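# Cap the tube and stand it in the rack

## Task

Turn the cap onto the tube until it will not turn any further, then set the capped tube upright in the rack so that it stays there without the robot holding it; finally release it and move both hands away.

## Robot and tools

ROBOT. Two arms, left_arm and right_arm, face each other across a table. Each ends in an identical five-finger right hand, so hand numbers, axes and sides mean the same on both. The names do not match left and right in the camera images. Loose objects may sometimes get a brief outside push.

SCENE FRAME. Positions are in metres. The origin sits on the table top (z = 0) halfway between the two arm bases, +z is up, and left_arm's base is on the +y side. Orientations are quaternions in w,x,y,z order. Printed positions can be slightly off, more so at long reach.

HAND POINT. Each arm is steered by a hand point 0.05 m in front of the palm, where the index pad meets the thumb tip in a pinch. Its +z runs along straightened fingers (they extend 0.06 to 0.07 m past it), +y points out of the palm, and +x runs across the palm toward the little finger. Across the palm the hand spans 0.08 m on the little-finger side, and 0.02 m on the thumb side when the thumb is turned in front of the palm (up to 0.09 m otherwise). A wrist bracket on the little-finger side sticks 0.03 m beyond the point along +y and 0.11 m across the palm; it can strike objects.

THE ROW. Every arm command is a row of 28 numbers, each in [-1, 1], always covering both arms: left_arm dx, dy, dz, rx, ry, rz, then left_gripper little, ring, middle, index, thumb_bend, thumb_turn, force_limit, speed, then the same 14 for right_arm and right_gripper. dx..rz are an offset, not a pose: a target relative to the hand point's measured pose when the action (or move) began, expressed in the hand point's own axes. 1.0 equals 0.6 m of travel or 180 degrees; rx, ry, rz form one rotation vector. Each step the controller clips the target to within 100 mm and 16 degrees of the current pose, and favours position over orientation if both cannot be met.

HAND NUMBERS (absolute targets, not offsets). Fingers: +1 straight, -1 fully curled. thumb_bend: +1 straight, -1 fully bent. thumb_turn: +1 beside the palm, -1 across in front of it. A pinch is roughly index -0.22, thumb_bend -0.75, thumb_turn -0.57. force_limit maps -1..+1 linearly to about 0..10 N at the fingertip (0..15 N for the two thumb motors) and only stops closing motion. speed maps -1..+1 to near zero..full (full travel in 0.6 s); close at -0.9 or slower for a gentle grip. To keep a hand unchanged, resend its previous eight numbers; if none were sent yet, send its hand_measured six values plus hand_force_limit and hand_speed. A motor moves only when its target changes by at least 0.01. To squeeze harder, raise force_limit and send a target further closed than hand_measured; to loosen, send one more open. With the thumb turned in front, the hand can wrap objects 0.035 to 0.08 m wide; turn the thumb before approaching.

TOOLS.
- execute_actions(actions): a list of actions; each action is a list of up to 15 rows, one per 1/30 s step, and a short action repeats its final row to fill 15 steps. All rows of an action are offsets from that action's starting pose, not chained. An empty list just reports state and images.
- move(target, speed, stop_force, blocking): target is one 28-number row whose offsets count from the pose in the latest result showing one. Each hand point follows a straight line; paths last 0.5 to 10 s and finish together. speed is the path top speed in m/s, 0.002 to 0.5 (default 0.25), rotation capped at twice that in rad/s. stop_force (9 to 40 N, shared by both arms) ends an arm's path when its wrist sensor feels that much extra push opposing motion; then the hand backs off two steps and holds. Use it only with slow, non-rotating approaches, and omit it when pulling away from something being pressed. Arms are stiff, so overshooting a firm contact without stop_force risks a fault. blocking=false returns after 0.5 s (not allowed with stop_force); then use wait or stop before sending more.
- wait(seconds): 0 to 10; arms hold their last command.
- stop(): brakes a running move.
- zoom_image(camera, region): camera is cam_high, cam_low, cam_left_wrist or cam_right_wrist (all 672x504); region [x0, y0, x1, y1] in pixels, top-left origin, at most 504 by 504.
- show_instructions(): shows the reference pages.
- finished_scene(scene): ends the current scene (give its number) for good; the goal must already hold.

RESULTS. A state line per arm gives hand point position, quaternion and velocities; a Hand target line shows where the controller is now driving. hand_measured, hand_stopped_by (moving, target, force, stalled, fault) and hand_load_n list six motors in the row's order; loads falling near zero mean the grip was lost. Wrist force and torque are along the hand point's axes, noisy (offset up to about 4 N) and saturate near 50 N. A move adds a move: line with an ending such as done, off_target, moving, held, contact or fault, plus limits such as paced or held, and distances to target. HELD marks held-back steps; pose unreachable means the clearance check altered a command; MOTOR HOT warns from 70 C, and 85 C brakes that arm.

AVOID. Never let the arms collide or press on each other. Contact torque at a joint limit (wrist joints 24.6 N m, others 132 N m) or 150 N on an arm stops it for 10 s. Do not drop, slam or knock anything, and keep every object on the table. Large moves may fall short, so check the pose and continue.

Each tool is called after ">>>" by a JSON object that holds its "op" and its "data", one argument or row to a line.

Reference images:

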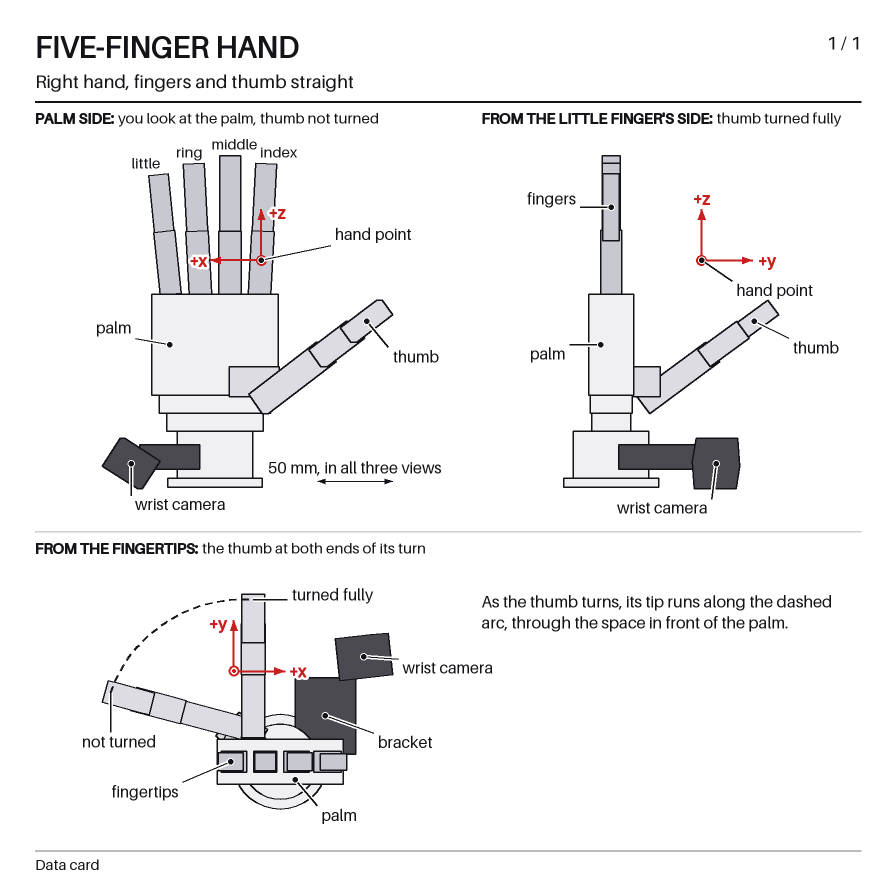

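## Session

>>> {"op": "execute_actions", "data": {
  "actions": []
}}

Scene clock: 0.00 s.
left_arm: end_effector_position=(+0.2310, +0.4294, +0.4869) hand_measured=(+1.000, +1.000, +1.000, +1.000, +1.000, +1.000) hand_load_n=(+0.0, +0.0, +0.0, +0.0, +0.0, +0.0) hand_stopped_by=(target, target, target, target, target, target) hand_force_limit=0.00 hand_speed=-0.80 end_effector_quat_wxyz=(-0.004, +0.360, +0.933, -0.004) end_effector_velocity=(+0.000, +0.000, -0.000) end_effector_angular_velocity=(-0.000, -0.000, +0.002) | right_arm: end_effector_position=(+0.0751, -0.2522, +0.4774) hand_measured=(+1.000, +1.000, +1.000, +1.000, +1.000, +1.000) hand_load_n=(+0.0, +0.0, +0.0, +0.0, +0.0, +0.0) hand_stopped_by=(target, target, target, target, target, target) hand_force_limit=0.00 hand_speed=-0.80 end_effector_quat_wxyz=(+0.004, -0.323, +0.946, -0.009) end_effector_velocity=(-0.000, +0.000, -0.000) end_effector_angular_velocity=(+0.000, -0.001, +0.001)
Joint positions: left_arm=[ 0.571 -1.738  1.328  1.982  1.582 -1.875] | right_arm=[-1.164 -1.739  1.353  1.95   1.588 -1.867]
Joint velocities: left_arm=[ 0.002 -0.     0.    -0.001  0.    -0.   ] | right_arm=[ 0.001  0.    -0.    -0.001  0.    -0.   ]
Motor temperatures (°C, as the motors report them): left_arm=[30 29 31 41 36 37] | right_arm=[31 32 32 39 35 41]
Wrist force (N, on the end effector, along its own x y z axes, offset not removed): no reading
Wrist torque (N m, same axes, about the end effector's origin, offset not removed): no reading
Hand target (left_arm): +0.231, +0.429, +0.487; -0.004, +0.360, +0.933, -0.004
Hand target (right_arm): +0.075, -0.252, +0.477; +0.004, -0.323, +0.946, -0.009

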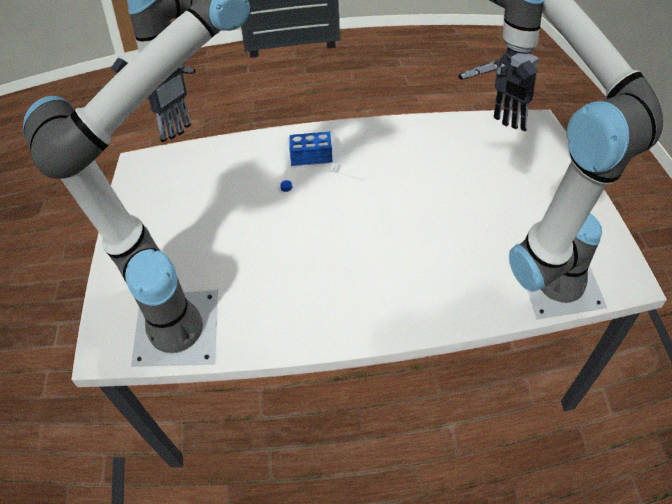

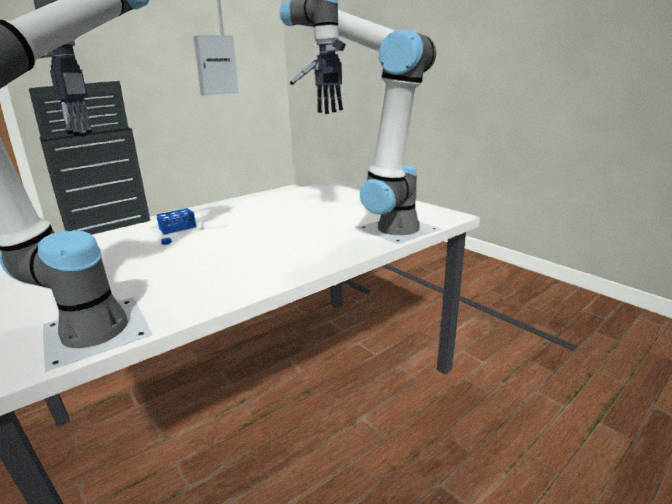

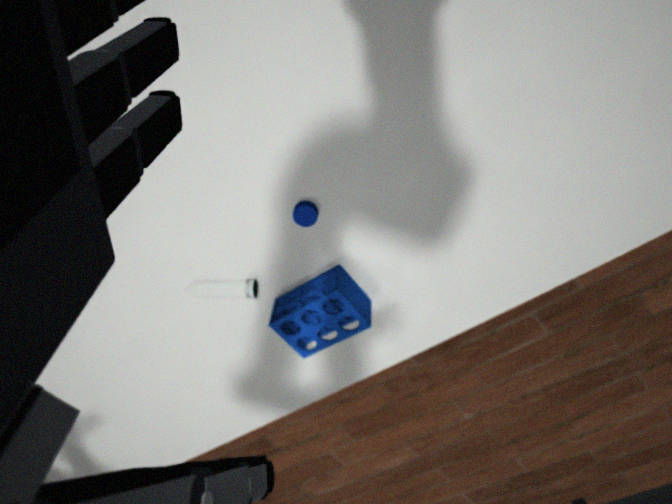

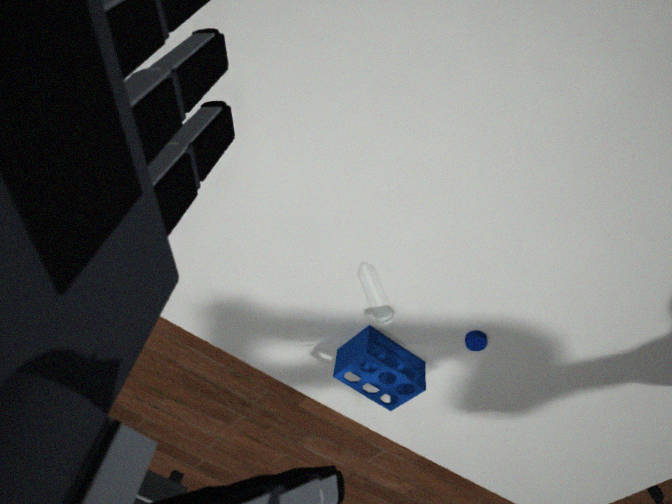

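>>> {"op": "move", "data": {
  "target": [0,0,0,0,0,0,1,1,1,1,1,1,0,-0.8,-0.617,0.05,0.3,0,0,0,1,1,1,1,1,1,0,-0.8]
}}

Scene clock: 12.23 s.
left_arm: end_effector_position=(+0.2310, +0.4294, +0.4869) hand_measured=(+1.000, +1.000, +1.000, +1.000, +1.000, +1.000) hand_load_n=(+0.0, +0.0, +0.0, +0.0, +0.0, +0.0) hand_stopped_by=(target, target, target, target, target, target) hand_force_limit=0.00 hand_speed=-0.80 end_effector_quat_wxyz=(-0.004, +0.360, +0.933, -0.004) end_effector_velocity=(-0.000, -0.000, -0.000) end_effector_angular_velocity=(-0.000, +0.000, -0.001) | right_arm: end_effector_position=(+0.3523, -0.0055, +0.2975) hand_measured=(+1.000, +1.000, +1.000, +1.000, +1.000, +1.000) hand_load_n=(+0.0, +0.0, +0.0, +0.0, +0.0, +0.0) hand_stopped_by=(target, target, target, target, target, target) hand_force_limit=0.00 hand_speed=-0.80 end_effector_quat_wxyz=(+0.004, -0.323, +0.946, -0.008) end_effector_velocity=(+0.001, +0.001, +0.000) end_effector_angular_velocity=(-0.005, +0.004, +0.001)
Joint positions: left_arm=[ 0.571 -1.738  1.328  1.982  1.582 -1.875] | right_arm=[-0.929 -0.775  0.546  1.796  1.589 -1.632]
Joint velocities: left_arm=[-0.001 -0.     0.    -0.     0.    -0.   ] | right_arm=[ 0.001  0.015 -0.027  0.018  0.002  0.001]
Motor temperatures (°C, as the motors report them): left_arm=[30 29 31 41 36 37] | right_arm=[31 32 32 39 35 41]
Wrist force (N, on the end effector, along its own x y z axes, offset not removed): left_arm=[2.0 1.7 2.1] | right_arm=[0.3 -0.6 1.2]
Wrist torque (N m, same axes, about the end effector's origin, offset not removed): left_arm=[0.24 -0.56 0.30] | right_arm=[-0.03 0.05 -0.11]
Hand target (left_arm): +0.231, +0.429, +0.487; -0.004, +0.360, +0.933, -0.004
Hand target (right_arm): +0.353, -0.005, +0.297; +0.004, -0.323, +0.946, -0.008
Off the commanded pose (left_arm): 0.000 m, 0 deg.
Off the commanded pose (right_arm): 0.001 m, 0 deg.
move: done

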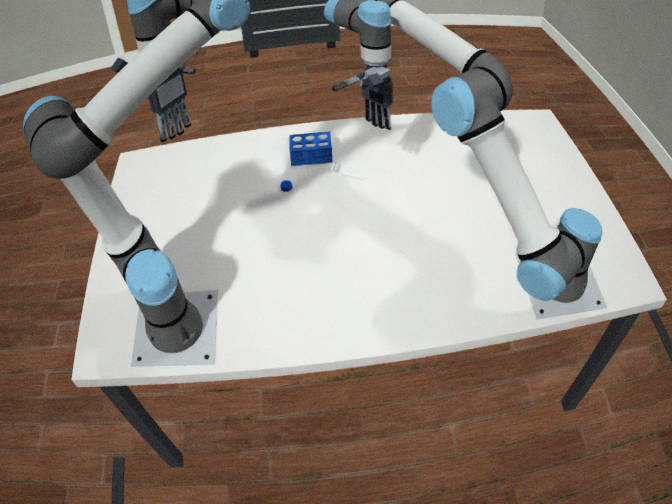

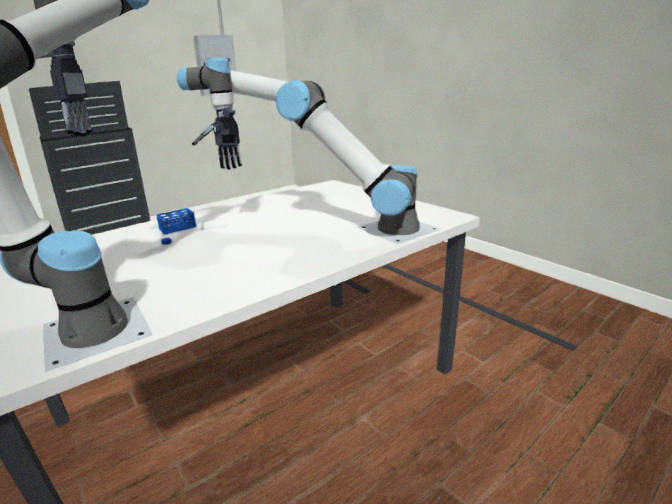

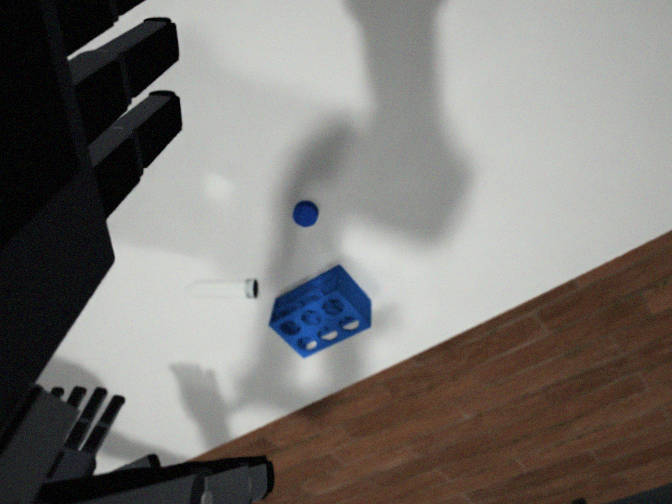

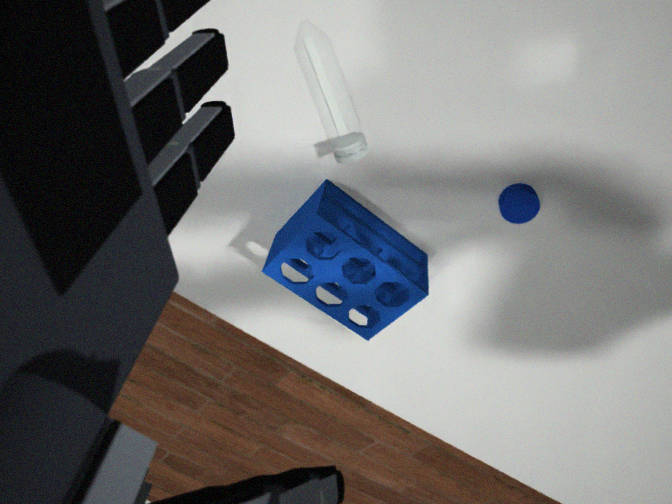

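>>> {"op": "move", "data": {
  "target": [-0.6,-0.24,0.56,0.58,-0.28,-0.62,-1,-1,-1,0.4,0.3,-0.57,0,0.5,0.45,0,0,0,0,0,1,1,1,1,1,1,0,-0.8]
}}

Scene clock: 39.50 s.
left_arm: end_effector_position=(+0.3977, +0.0794, +0.1507) hand_measured=(-1.000, -1.000, -1.000, +0.400, +0.300, -0.570) hand_load_n=(+0.0, +0.0, +0.0, +0.0, +0.0, +0.0) hand_stopped_by=(target, target, target, target, target, target) hand_force_limit=0.00 hand_speed=0.50 end_effector_quat_wxyz=(-0.055, +0.583, -0.400, +0.706) end_effector_velocity=(+0.000, -0.001, -0.002) end_effector_angular_velocity=(-0.001, +0.001, +0.008) | right_arm: end_effector_position=(+0.1384, -0.1701, +0.2969) hand_measured=(+1.000, +1.000, +1.000, +1.000, +1.000, +1.000) hand_load_n=(+0.0, +0.0, +0.0, +0.0, +0.0, +0.0) hand_stopped_by=(target, target, target, target, target, target) hand_force_limit=0.00 hand_speed=-0.80 end_effector_quat_wxyz=(+0.004, -0.323, +0.946, -0.008) end_effector_velocity=(-0.000, -0.000, +0.000) end_effector_angular_velocity=(+0.000, -0.000, +0.000)
Joint positions: left_arm=[ 0.37  -1.445  2.213 -0.77   0.854 -4.032] | right_arm=[-0.98  -1.525  1.624  1.468  1.589 -1.684]
Joint velocities: left_arm=[-0.004  0.008 -0.001 -0.006 -0.012 -0.002] | right_arm=[-0.001 -0.002  0.002 -0.    -0.    -0.001]
Motor temperatures (°C, as the motors report them): left_arm=[30 29 31 41 36 37] | right_arm=[31 32 32 39 35 41]
Wrist force (N, on the end effector, along its own x y z axes, offset not removed): left_arm=[1.8 1.3 0.0] | right_arm=[0.5 0.4 -1.2]
Wrist torque (N m, same axes, about the end effector's origin, offset not removed): left_arm=[0.29 -0.46 0.18] | right_arm=[0.19 0.10 0.04]
Hand target (left_arm): +0.398, +0.079, +0.151; -0.055, +0.583, -0.399, +0.706
Hand target (right_arm): +0.138, -0.170, +0.297; +0.004, -0.323, +0.946, -0.008
Off the commanded pose (left_arm): 0.000 m, 0 deg.
Off the commanded pose (right_arm): 0.000 m, 0 deg.
move: done

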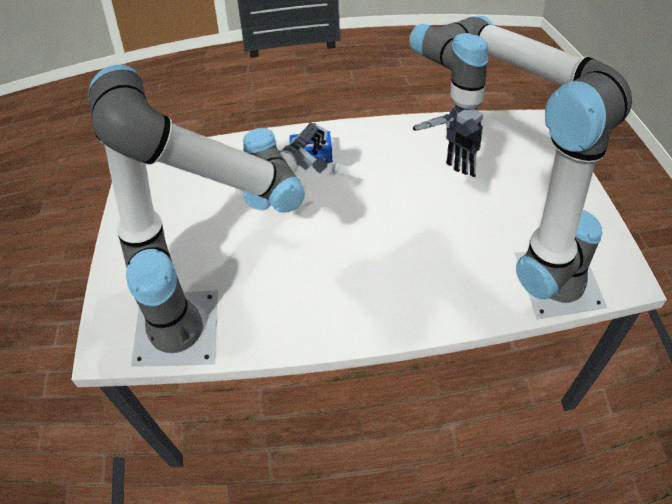

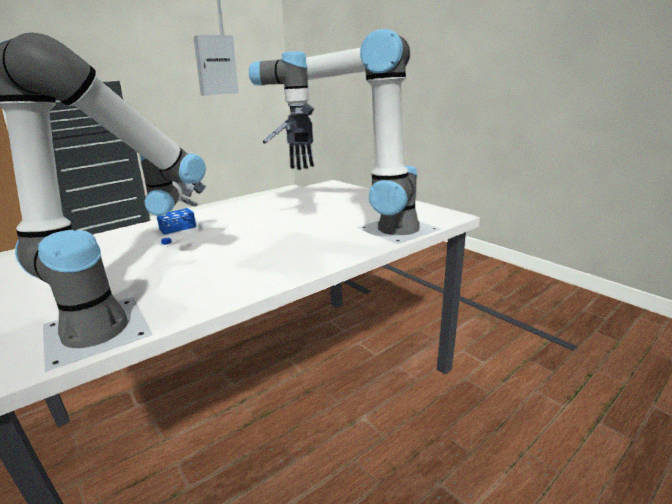

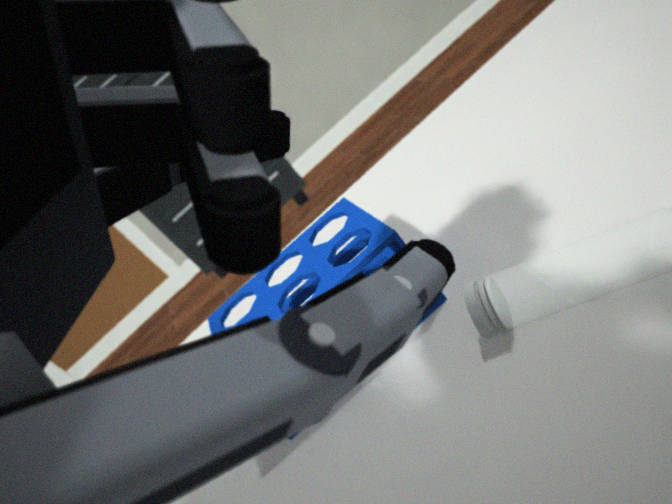

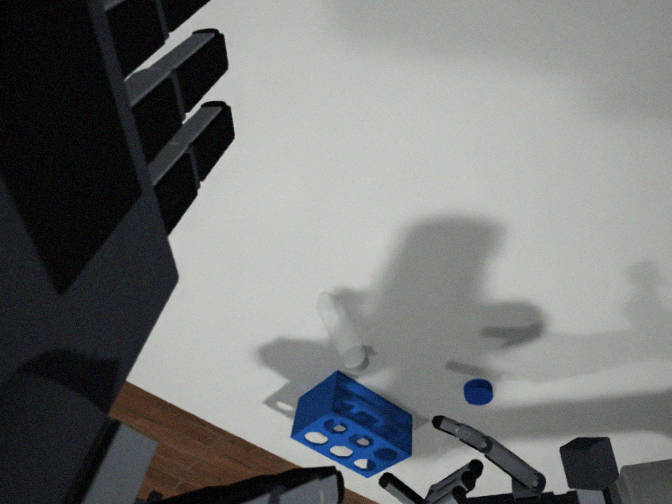

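>>> {"op": "move", "data": {
  "target": [-0.081,0.087,0.06,0,0,0,-1,-1,-1,0.4,0.3,-0.57,0,0.5,-0.2,-0.1,0,0,0,0,1,1,1,1,1,1,0,-0.8],
  "speed": 0.1
}}

Scene clock: 46.70 s.
left_arm: end_effector_position=(+0.4239, +0.0525, +0.0804) hand_measured=(-1.000, -1.000, -1.000, +0.400, +0.300, -0.570) hand_load_n=(+0.0, +0.0, +0.0, +0.0, +0.0, +0.0) hand_stopped_by=(target, target, target, target, target, target) hand_force_limit=0.00 hand_speed=0.50 end_effector_quat_wxyz=(-0.055, +0.583, -0.400, +0.706) end_effector_velocity=(-0.000, -0.001, -0.002) end_effector_angular_velocity=(+0.002, +0.001, -0.001) | right_arm: end_effector_position=(+0.2699, -0.1445, +0.2983) hand_measured=(+1.000, +1.000, +1.000, +1.000, +1.000, +1.000) hand_load_n=(+0.0, +0.0, +0.0, +0.0, +0.0, +0.0) hand_stopped_by=(target, target, target, target, target, target) hand_force_limit=0.00 hand_speed=-0.80 end_effector_quat_wxyz=(+0.004, -0.323, +0.946, -0.008) end_effector_velocity=(+0.002, -0.000, +0.000) end_effector_angular_velocity=(-0.001, +0.001, -0.002)
Joint positions: left_arm=[ 0.413 -1.215  2.167 -0.954  0.897 -4.032] | right_arm=[-1.088 -1.256  1.298  1.522  1.588 -1.791]
Joint velocities: left_arm=[-0.     0.004 -0.001 -0.001  0.001  0.   ] | right_arm=[-0.002  0.005 -0.007  0.003  0.001 -0.   ]
Motor temperatures (°C, as the motors report them): left_arm=[30 29 31 41 36 37] | right_arm=[31 32 32 39 35 41]
Wrist force (N, on the end effector, along its own x y z axes, offset not removed): left_arm=[2.6 0.1 0.6] | right_arm=[-0.5 1.2 -0.2]
Wrist torque (N m, same axes, about the end effector's origin, offset not removed): left_arm=[0.04 -0.58 0.29] | right_arm=[0.27 0.27 -0.15]
Hand target (left_arm): +0.424, +0.052, +0.080; -0.055, +0.583, -0.400, +0.706
Hand target (right_arm): +0.270, -0.144, +0.298; +0.004, -0.323, +0.946, -0.008
Off the commanded pose (left_arm): 0.000 m, 0 deg.
Off the commanded pose (right_arm): 0.000 m, 0 deg.
move: done

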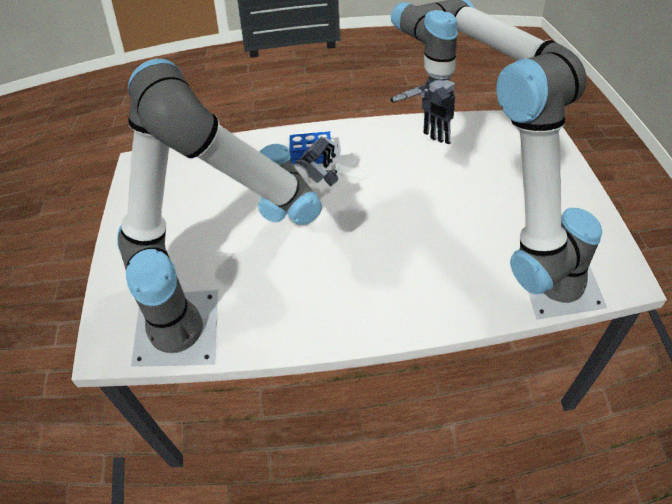

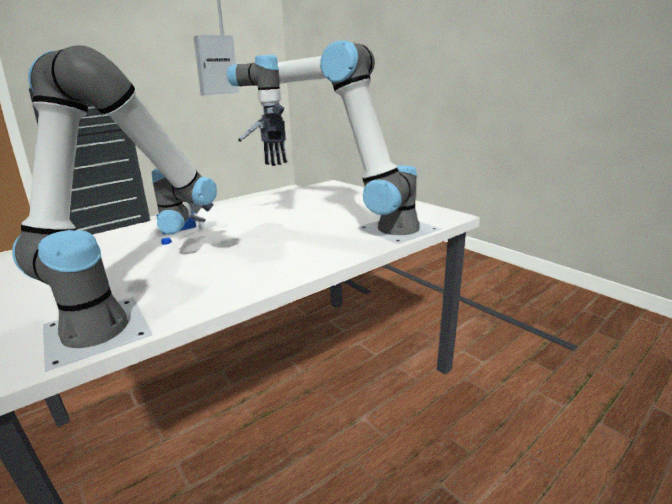

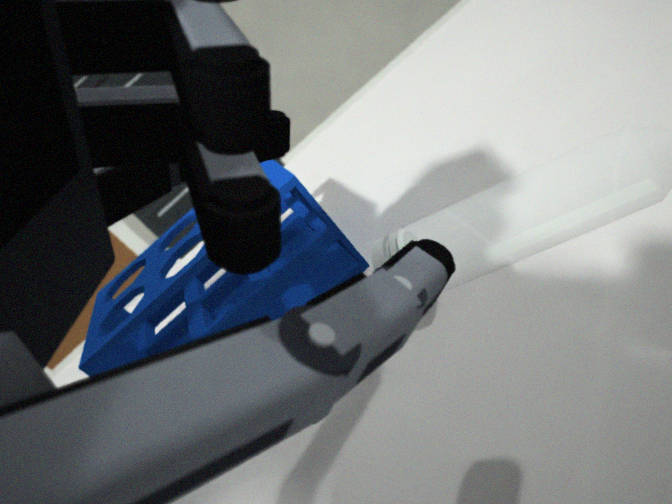

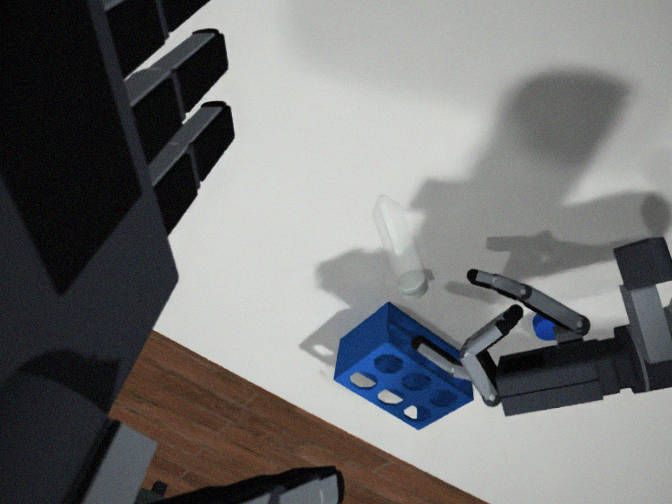

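>>> {"op": "move", "data": {
  "target": [-0.012,0.065,0.058,0,0,0,-1,-1,-1,0.4,0.3,-0.57,0,0.5,0,0,0,0,0,0,1,1,1,1,1,1,0,-0.8],
  "speed": 0.05
}}

Scene clock: 51.17 s.
left_arm: end_effector_position=(+0.4410, +0.0128, +0.0505) hand_measured=(-1.000, -1.000, -1.000, +0.400, +0.300, -0.570) hand_load_n=(+0.0, +0.0, +0.0, +0.0, +0.0, +0.0) hand_stopped_by=(target, target, target, target, target, target) hand_force_limit=0.00 hand_speed=0.50 end_effector_quat_wxyz=(-0.055, +0.583, -0.400, +0.706) end_effector_velocity=(+0.000, -0.002, -0.001) end_effector_angular_velocity=(+0.000, +0.000, -0.001) | right_arm: end_effector_position=(+0.2700, -0.1445, +0.2983) hand_measured=(+1.000, +1.000, +1.000, +1.000, +1.000, +1.000) hand_load_n=(+0.0, +0.0, +0.0, +0.0, +0.0, +0.0) hand_stopped_by=(target, target, target, target, target, target) hand_force_limit=0.00 hand_speed=-0.80 end_effector_quat_wxyz=(+0.004, -0.323, +0.946, -0.008) end_effector_velocity=(-0.000, +0.000, -0.000) end_effector_angular_velocity=(-0.000, +0.000, +0.001)
Joint positions: left_arm=[ 0.417 -1.08   2.059 -0.982  0.901 -4.032] | right_arm=[-1.088 -1.256  1.298  1.522  1.588 -1.791]
Joint velocities: left_arm=[-0.     0.006 -0.005 -0.     0.    -0.   ] | right_arm=[ 0.001  0.     0.    -0.     0.    -0.   ]
Motor temperatures (°C, as the motors report them): left_arm=[30 29 31 41 36 37] | right_arm=[31 32 32 39 35 41]
Wrist force (N, on the end effector, along its own x y z axes, offset not removed): left_arm=[1.8 0.3 0.8] | right_arm=[-0.4 2.7 -0.1]
Wrist torque (N m, same axes, about the end effector's origin, offset not removed): left_arm=[0.10 -0.43 0.20] | right_arm=[0.49 0.09 0.01]
Hand target (left_arm): +0.441, +0.013, +0.050; -0.055, +0.583, -0.400, +0.706
Hand target (right_arm): +0.270, -0.145, +0.298; +0.004, -0.323, +0.946, -0.008
Off the commanded pose (left_arm): 0.000 m, 0 deg.
Off the commanded pose (right_arm): 0.000 m, 0 deg.
move: done

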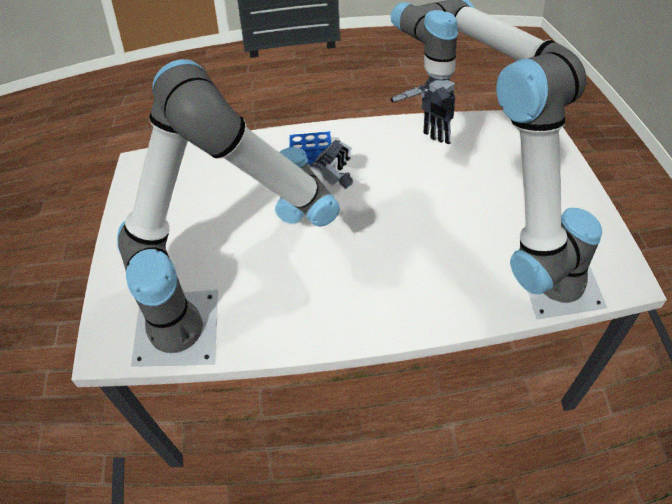

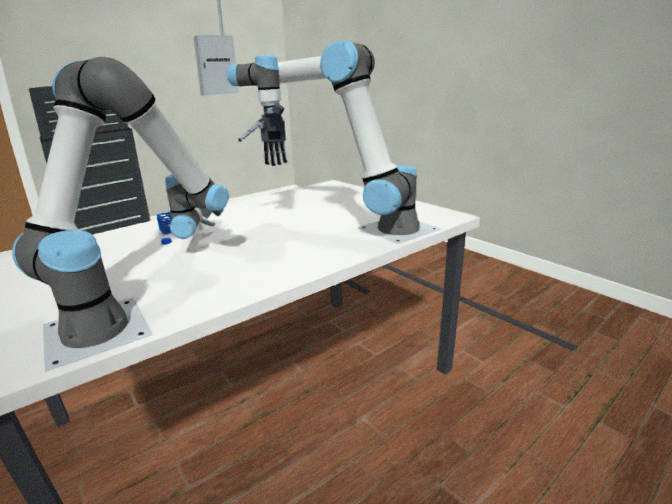

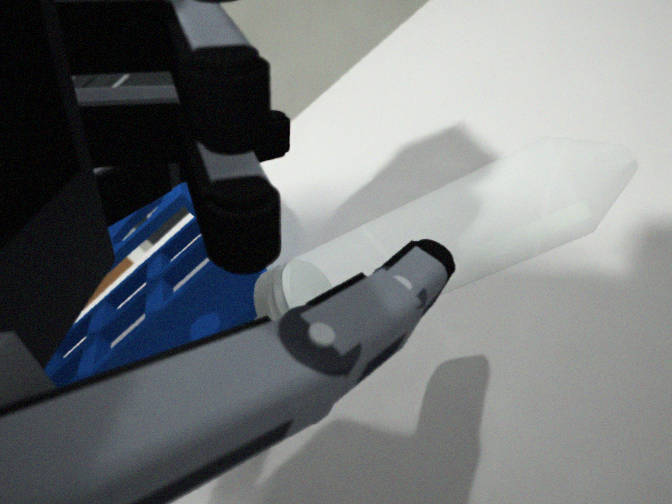

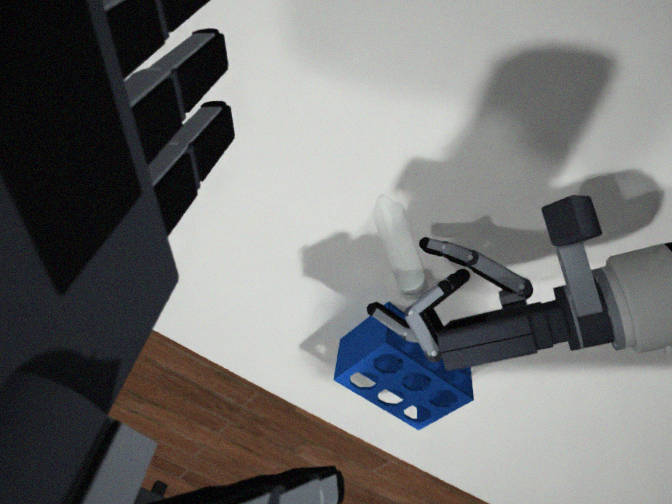

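>>> {"op": "move", "data": {
  "target": [-0.015,0.034,-0.01,0,0,0,-1,-1,-1,0.25,-0.5,-0.57,0,0.5,0,0,0,0,0,0,1,1,1,1,1,1,0,-0.8],
  "speed": 0.03
}}

>>> {"op": "zoom_image", "data": {
  "camera": "cam_right_wrist",
  "region": [300,160,580,400]
}}

Scene clock: 56.40 s.
left_arm: end_effector_position=(+0.4309, +0.0069, +0.0309) hand_measured=(-1.000, -1.000, -1.000, +0.250, -0.500, -0.570) hand_load_n=(+0.0, +0.0, +0.0, +0.0, +0.0, +0.0) hand_stopped_by=(target, target, target, target, target, target) hand_force_limit=0.00 hand_speed=0.50 end_effector_quat_wxyz=(-0.055, +0.583, -0.400, +0.706) end_effector_velocity=(-0.001, -0.000, -0.002) end_effector_angular_velocity=(+0.001, -0.000, +0.001) | right_arm: end_effector_position=(+0.2699, -0.1445, +0.2983) hand_measured=(+1.000, +1.000, +1.000, +1.000, +1.000, +1.000) hand_load_n=(+0.0, +0.0, +0.0, +0.0, +0.0, +0.0) hand_stopped_by=(target, target, target, target, target, target) hand_force_limit=0.00 hand_speed=-0.80 end_effector_quat_wxyz=(+0.004, -0.323, +0.946, -0.008) end_effector_velocity=(+0.000, -0.000, +0.000) end_effector_angular_velocity=(+0.000, -0.001, +0.000)
Joint positions: left_arm=[ 0.389 -1.038  2.07  -1.034  0.873 -4.032] | right_arm=[-1.088 -1.256  1.298  1.522  1.588 -1.791]
Joint velocities: left_arm=[-0.002  0.004  0.001 -0.005 -0.003  0.001] | right_arm=[-0.    -0.     0.    -0.001  0.    -0.001]
Motor temperatures (°C, as the motors report them): left_arm=[30 29 31 41 36 37] | right_arm=[31 32 32 39 35 41]
Wrist force (N, on the end effector, along its own x y z axes, offset not removed): left_arm=[1.1 0.3 1.2] | right_arm=[-0.1 1.8 -0.7]
Wrist torque (N m, same axes, about the end effector's origin, offset not removed): left_arm=[0.01 -0.33 0.19] | right_arm=[0.42 0.10 0.11]
Hand target (left_arm): +0.431, +0.007, +0.031; -0.055, +0.583, -0.400, +0.706
Hand target (right_arm): +0.270, -0.145, +0.298; +0.004, -0.323, +0.946, -0.008
Off the commanded pose (left_arm): 0.000 m, 0 deg.
Off the commanded pose (right_arm): 0.000 m, 0 deg.
move: done

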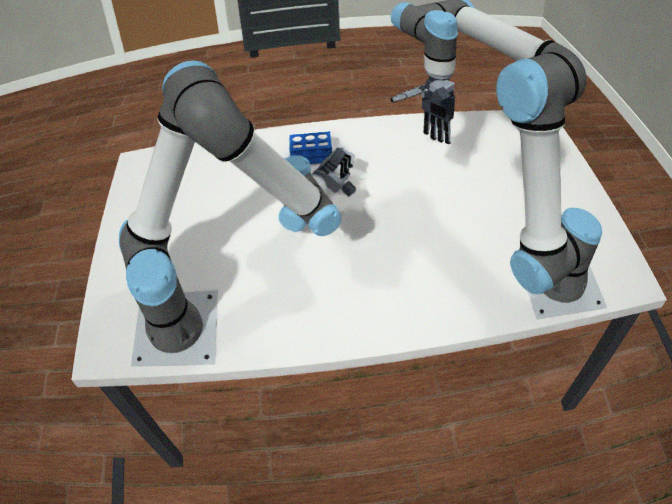

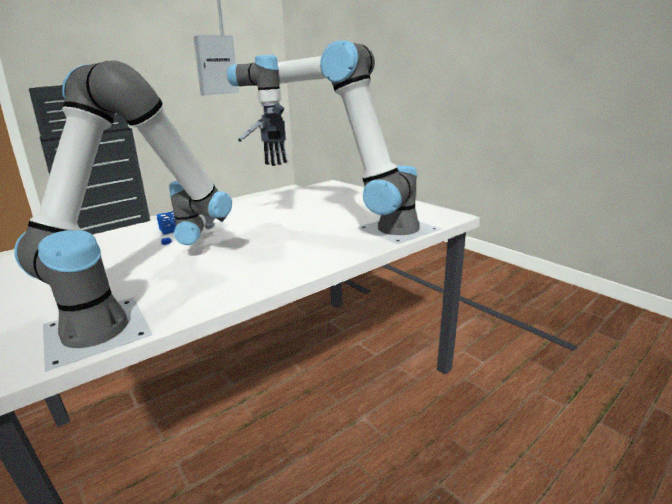

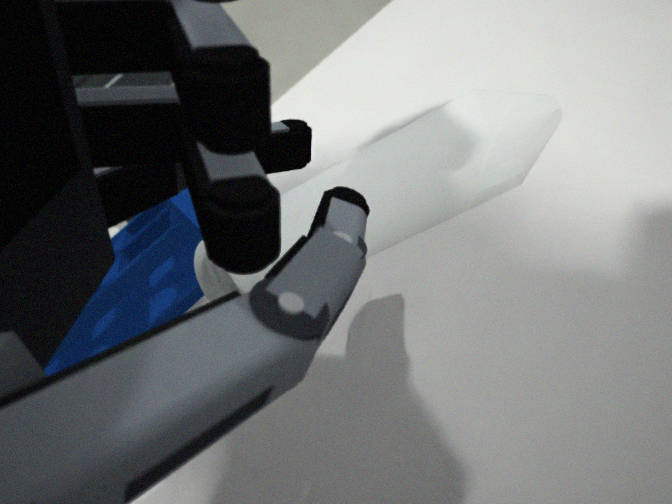

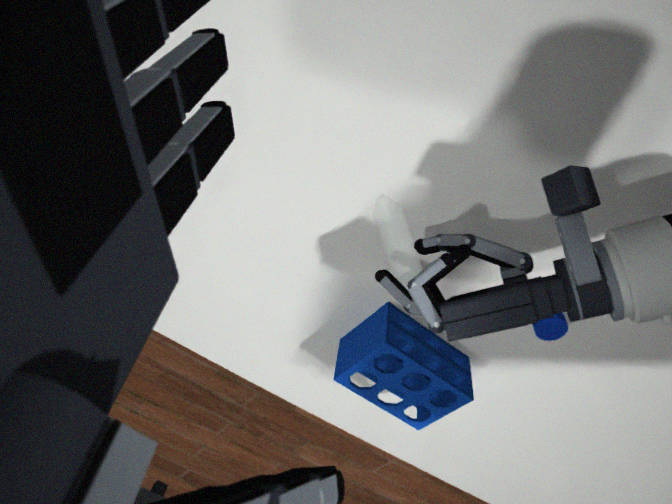

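Region (300, 160, 580, 400) of cam_right_wrist's 672x504 image, scaled by 1.800, with more detail than that image has; it fills the top 432 rows of this view, and the rest is white.

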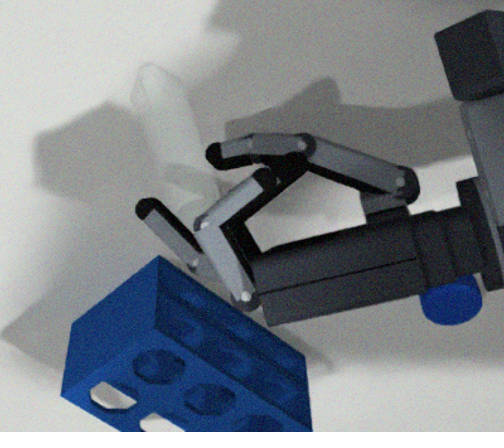

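>>> {"op": "move", "data": {
  "target": [-0.015,0.013,0,-0.14,0,0,-1,-1,-1,0.25,-0.5,-0.57,0,0.5,0,0,0,0,0,0,1,1,1,1,1,1,0,-0.8],
  "speed": 0.05
}}

>>> {"op": "zoom_image", "data": {
  "camera": "cam_right_wrist",
  "region": [300,160,580,400]
}}

Scene clock: 65.30 s.
left_arm: end_effector_position=(+0.4306, +0.0065, +0.0190) hand_measured=(-1.000, -1.000, -1.000, +0.250, -0.500, -0.570) hand_load_n=(+0.0, +0.0, +0.0, +0.0, +0.0, +0.0) hand_stopped_by=(target, target, target, target, target, target) hand_force_limit=0.00 hand_speed=0.50 end_effector_quat_wxyz=(+0.073, +0.581, -0.544, +0.602) end_effector_velocity=(-0.000, -0.001, +0.000) end_effector_angular_velocity=(+0.004, +0.006, -0.010) | right_arm: end_effector_position=(+0.2699, -0.1445, +0.2983) hand_measured=(+1.000, +1.000, +1.000, +1.000, +1.000, +1.000) hand_load_n=(+0.0, +0.0, +0.0, +0.0, +0.0, +0.0) hand_stopped_by=(target, target, target, target, target, target) hand_force_limit=0.00 hand_speed=-0.80 end_effector_quat_wxyz=(+0.004, -0.323, +0.946, -0.008) end_effector_velocity=(-0.000, +0.000, -0.000) end_effector_angular_velocity=(-0.000, +0.001, +0.000)
Joint positions: left_arm=[ 0.603 -1.056  1.899 -0.572  1.442 -4.117] | right_arm=[-1.088 -1.256  1.298  1.522  1.588 -1.791]
Joint velocities: left_arm=[ 0.005  0.001 -0.007  0.012  0.015  0.001] | right_arm=[ 0.     0.    -0.     0.001 -0.    -0.   ]
Motor temperatures (°C, as the motors report them): left_arm=[30 29 31 41 36 37] | right_arm=[31 32 32 39 35 41]
Wrist force (N, on the end effector, along its own x y z axes, offset not removed): left_arm=[2.8 0.5 0.5] | right_arm=[1.2 -0.2 0.2]
Wrist torque (N m, same axes, about the end effector's origin, offset not removed): left_arm=[0.10 -0.58 0.28] | right_arm=[-0.05 -0.04 0.02]
Hand target (left_arm): +0.431, +0.007, +0.019; +0.073, +0.581, -0.544, +0.601
Hand target (right_arm): +0.270, -0.145, +0.298; +0.004, -0.323, +0.946, -0.008
Off the commanded pose (left_arm): 0.000 m, 0 deg.
Off the commanded pose (right_arm): 0.000 m, 0 deg.
move: done

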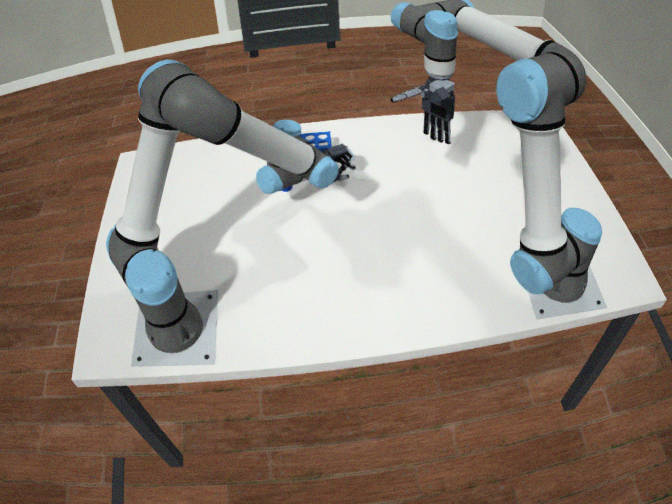

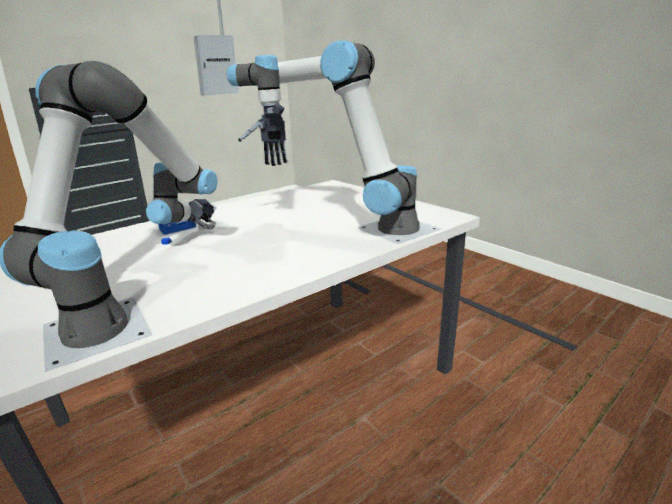

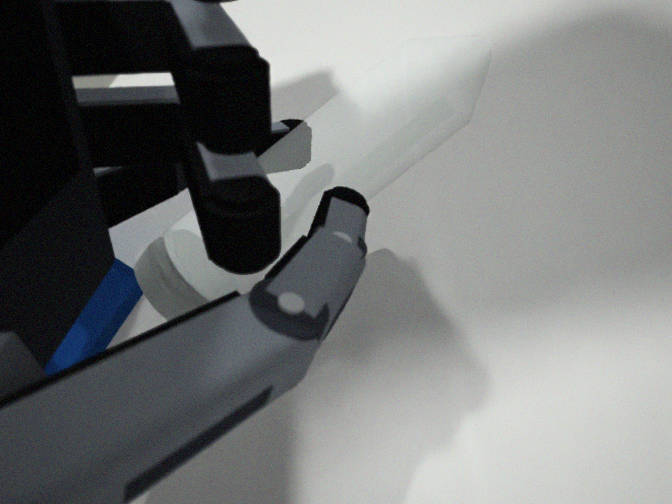

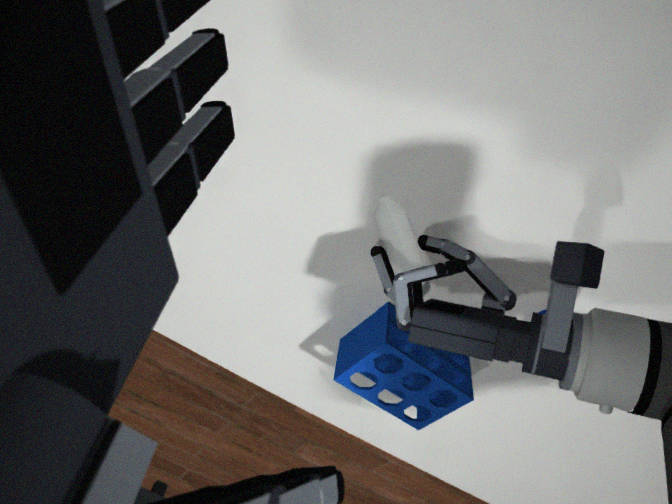

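Region (300, 160, 580, 400) of cam_right_wrist's 672x504 image, scaled by 1.800, with more detail than that image has; it fills the top 432 rows of this view, and the rest is white.

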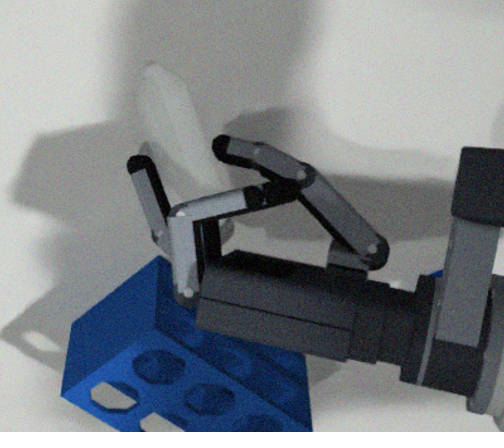

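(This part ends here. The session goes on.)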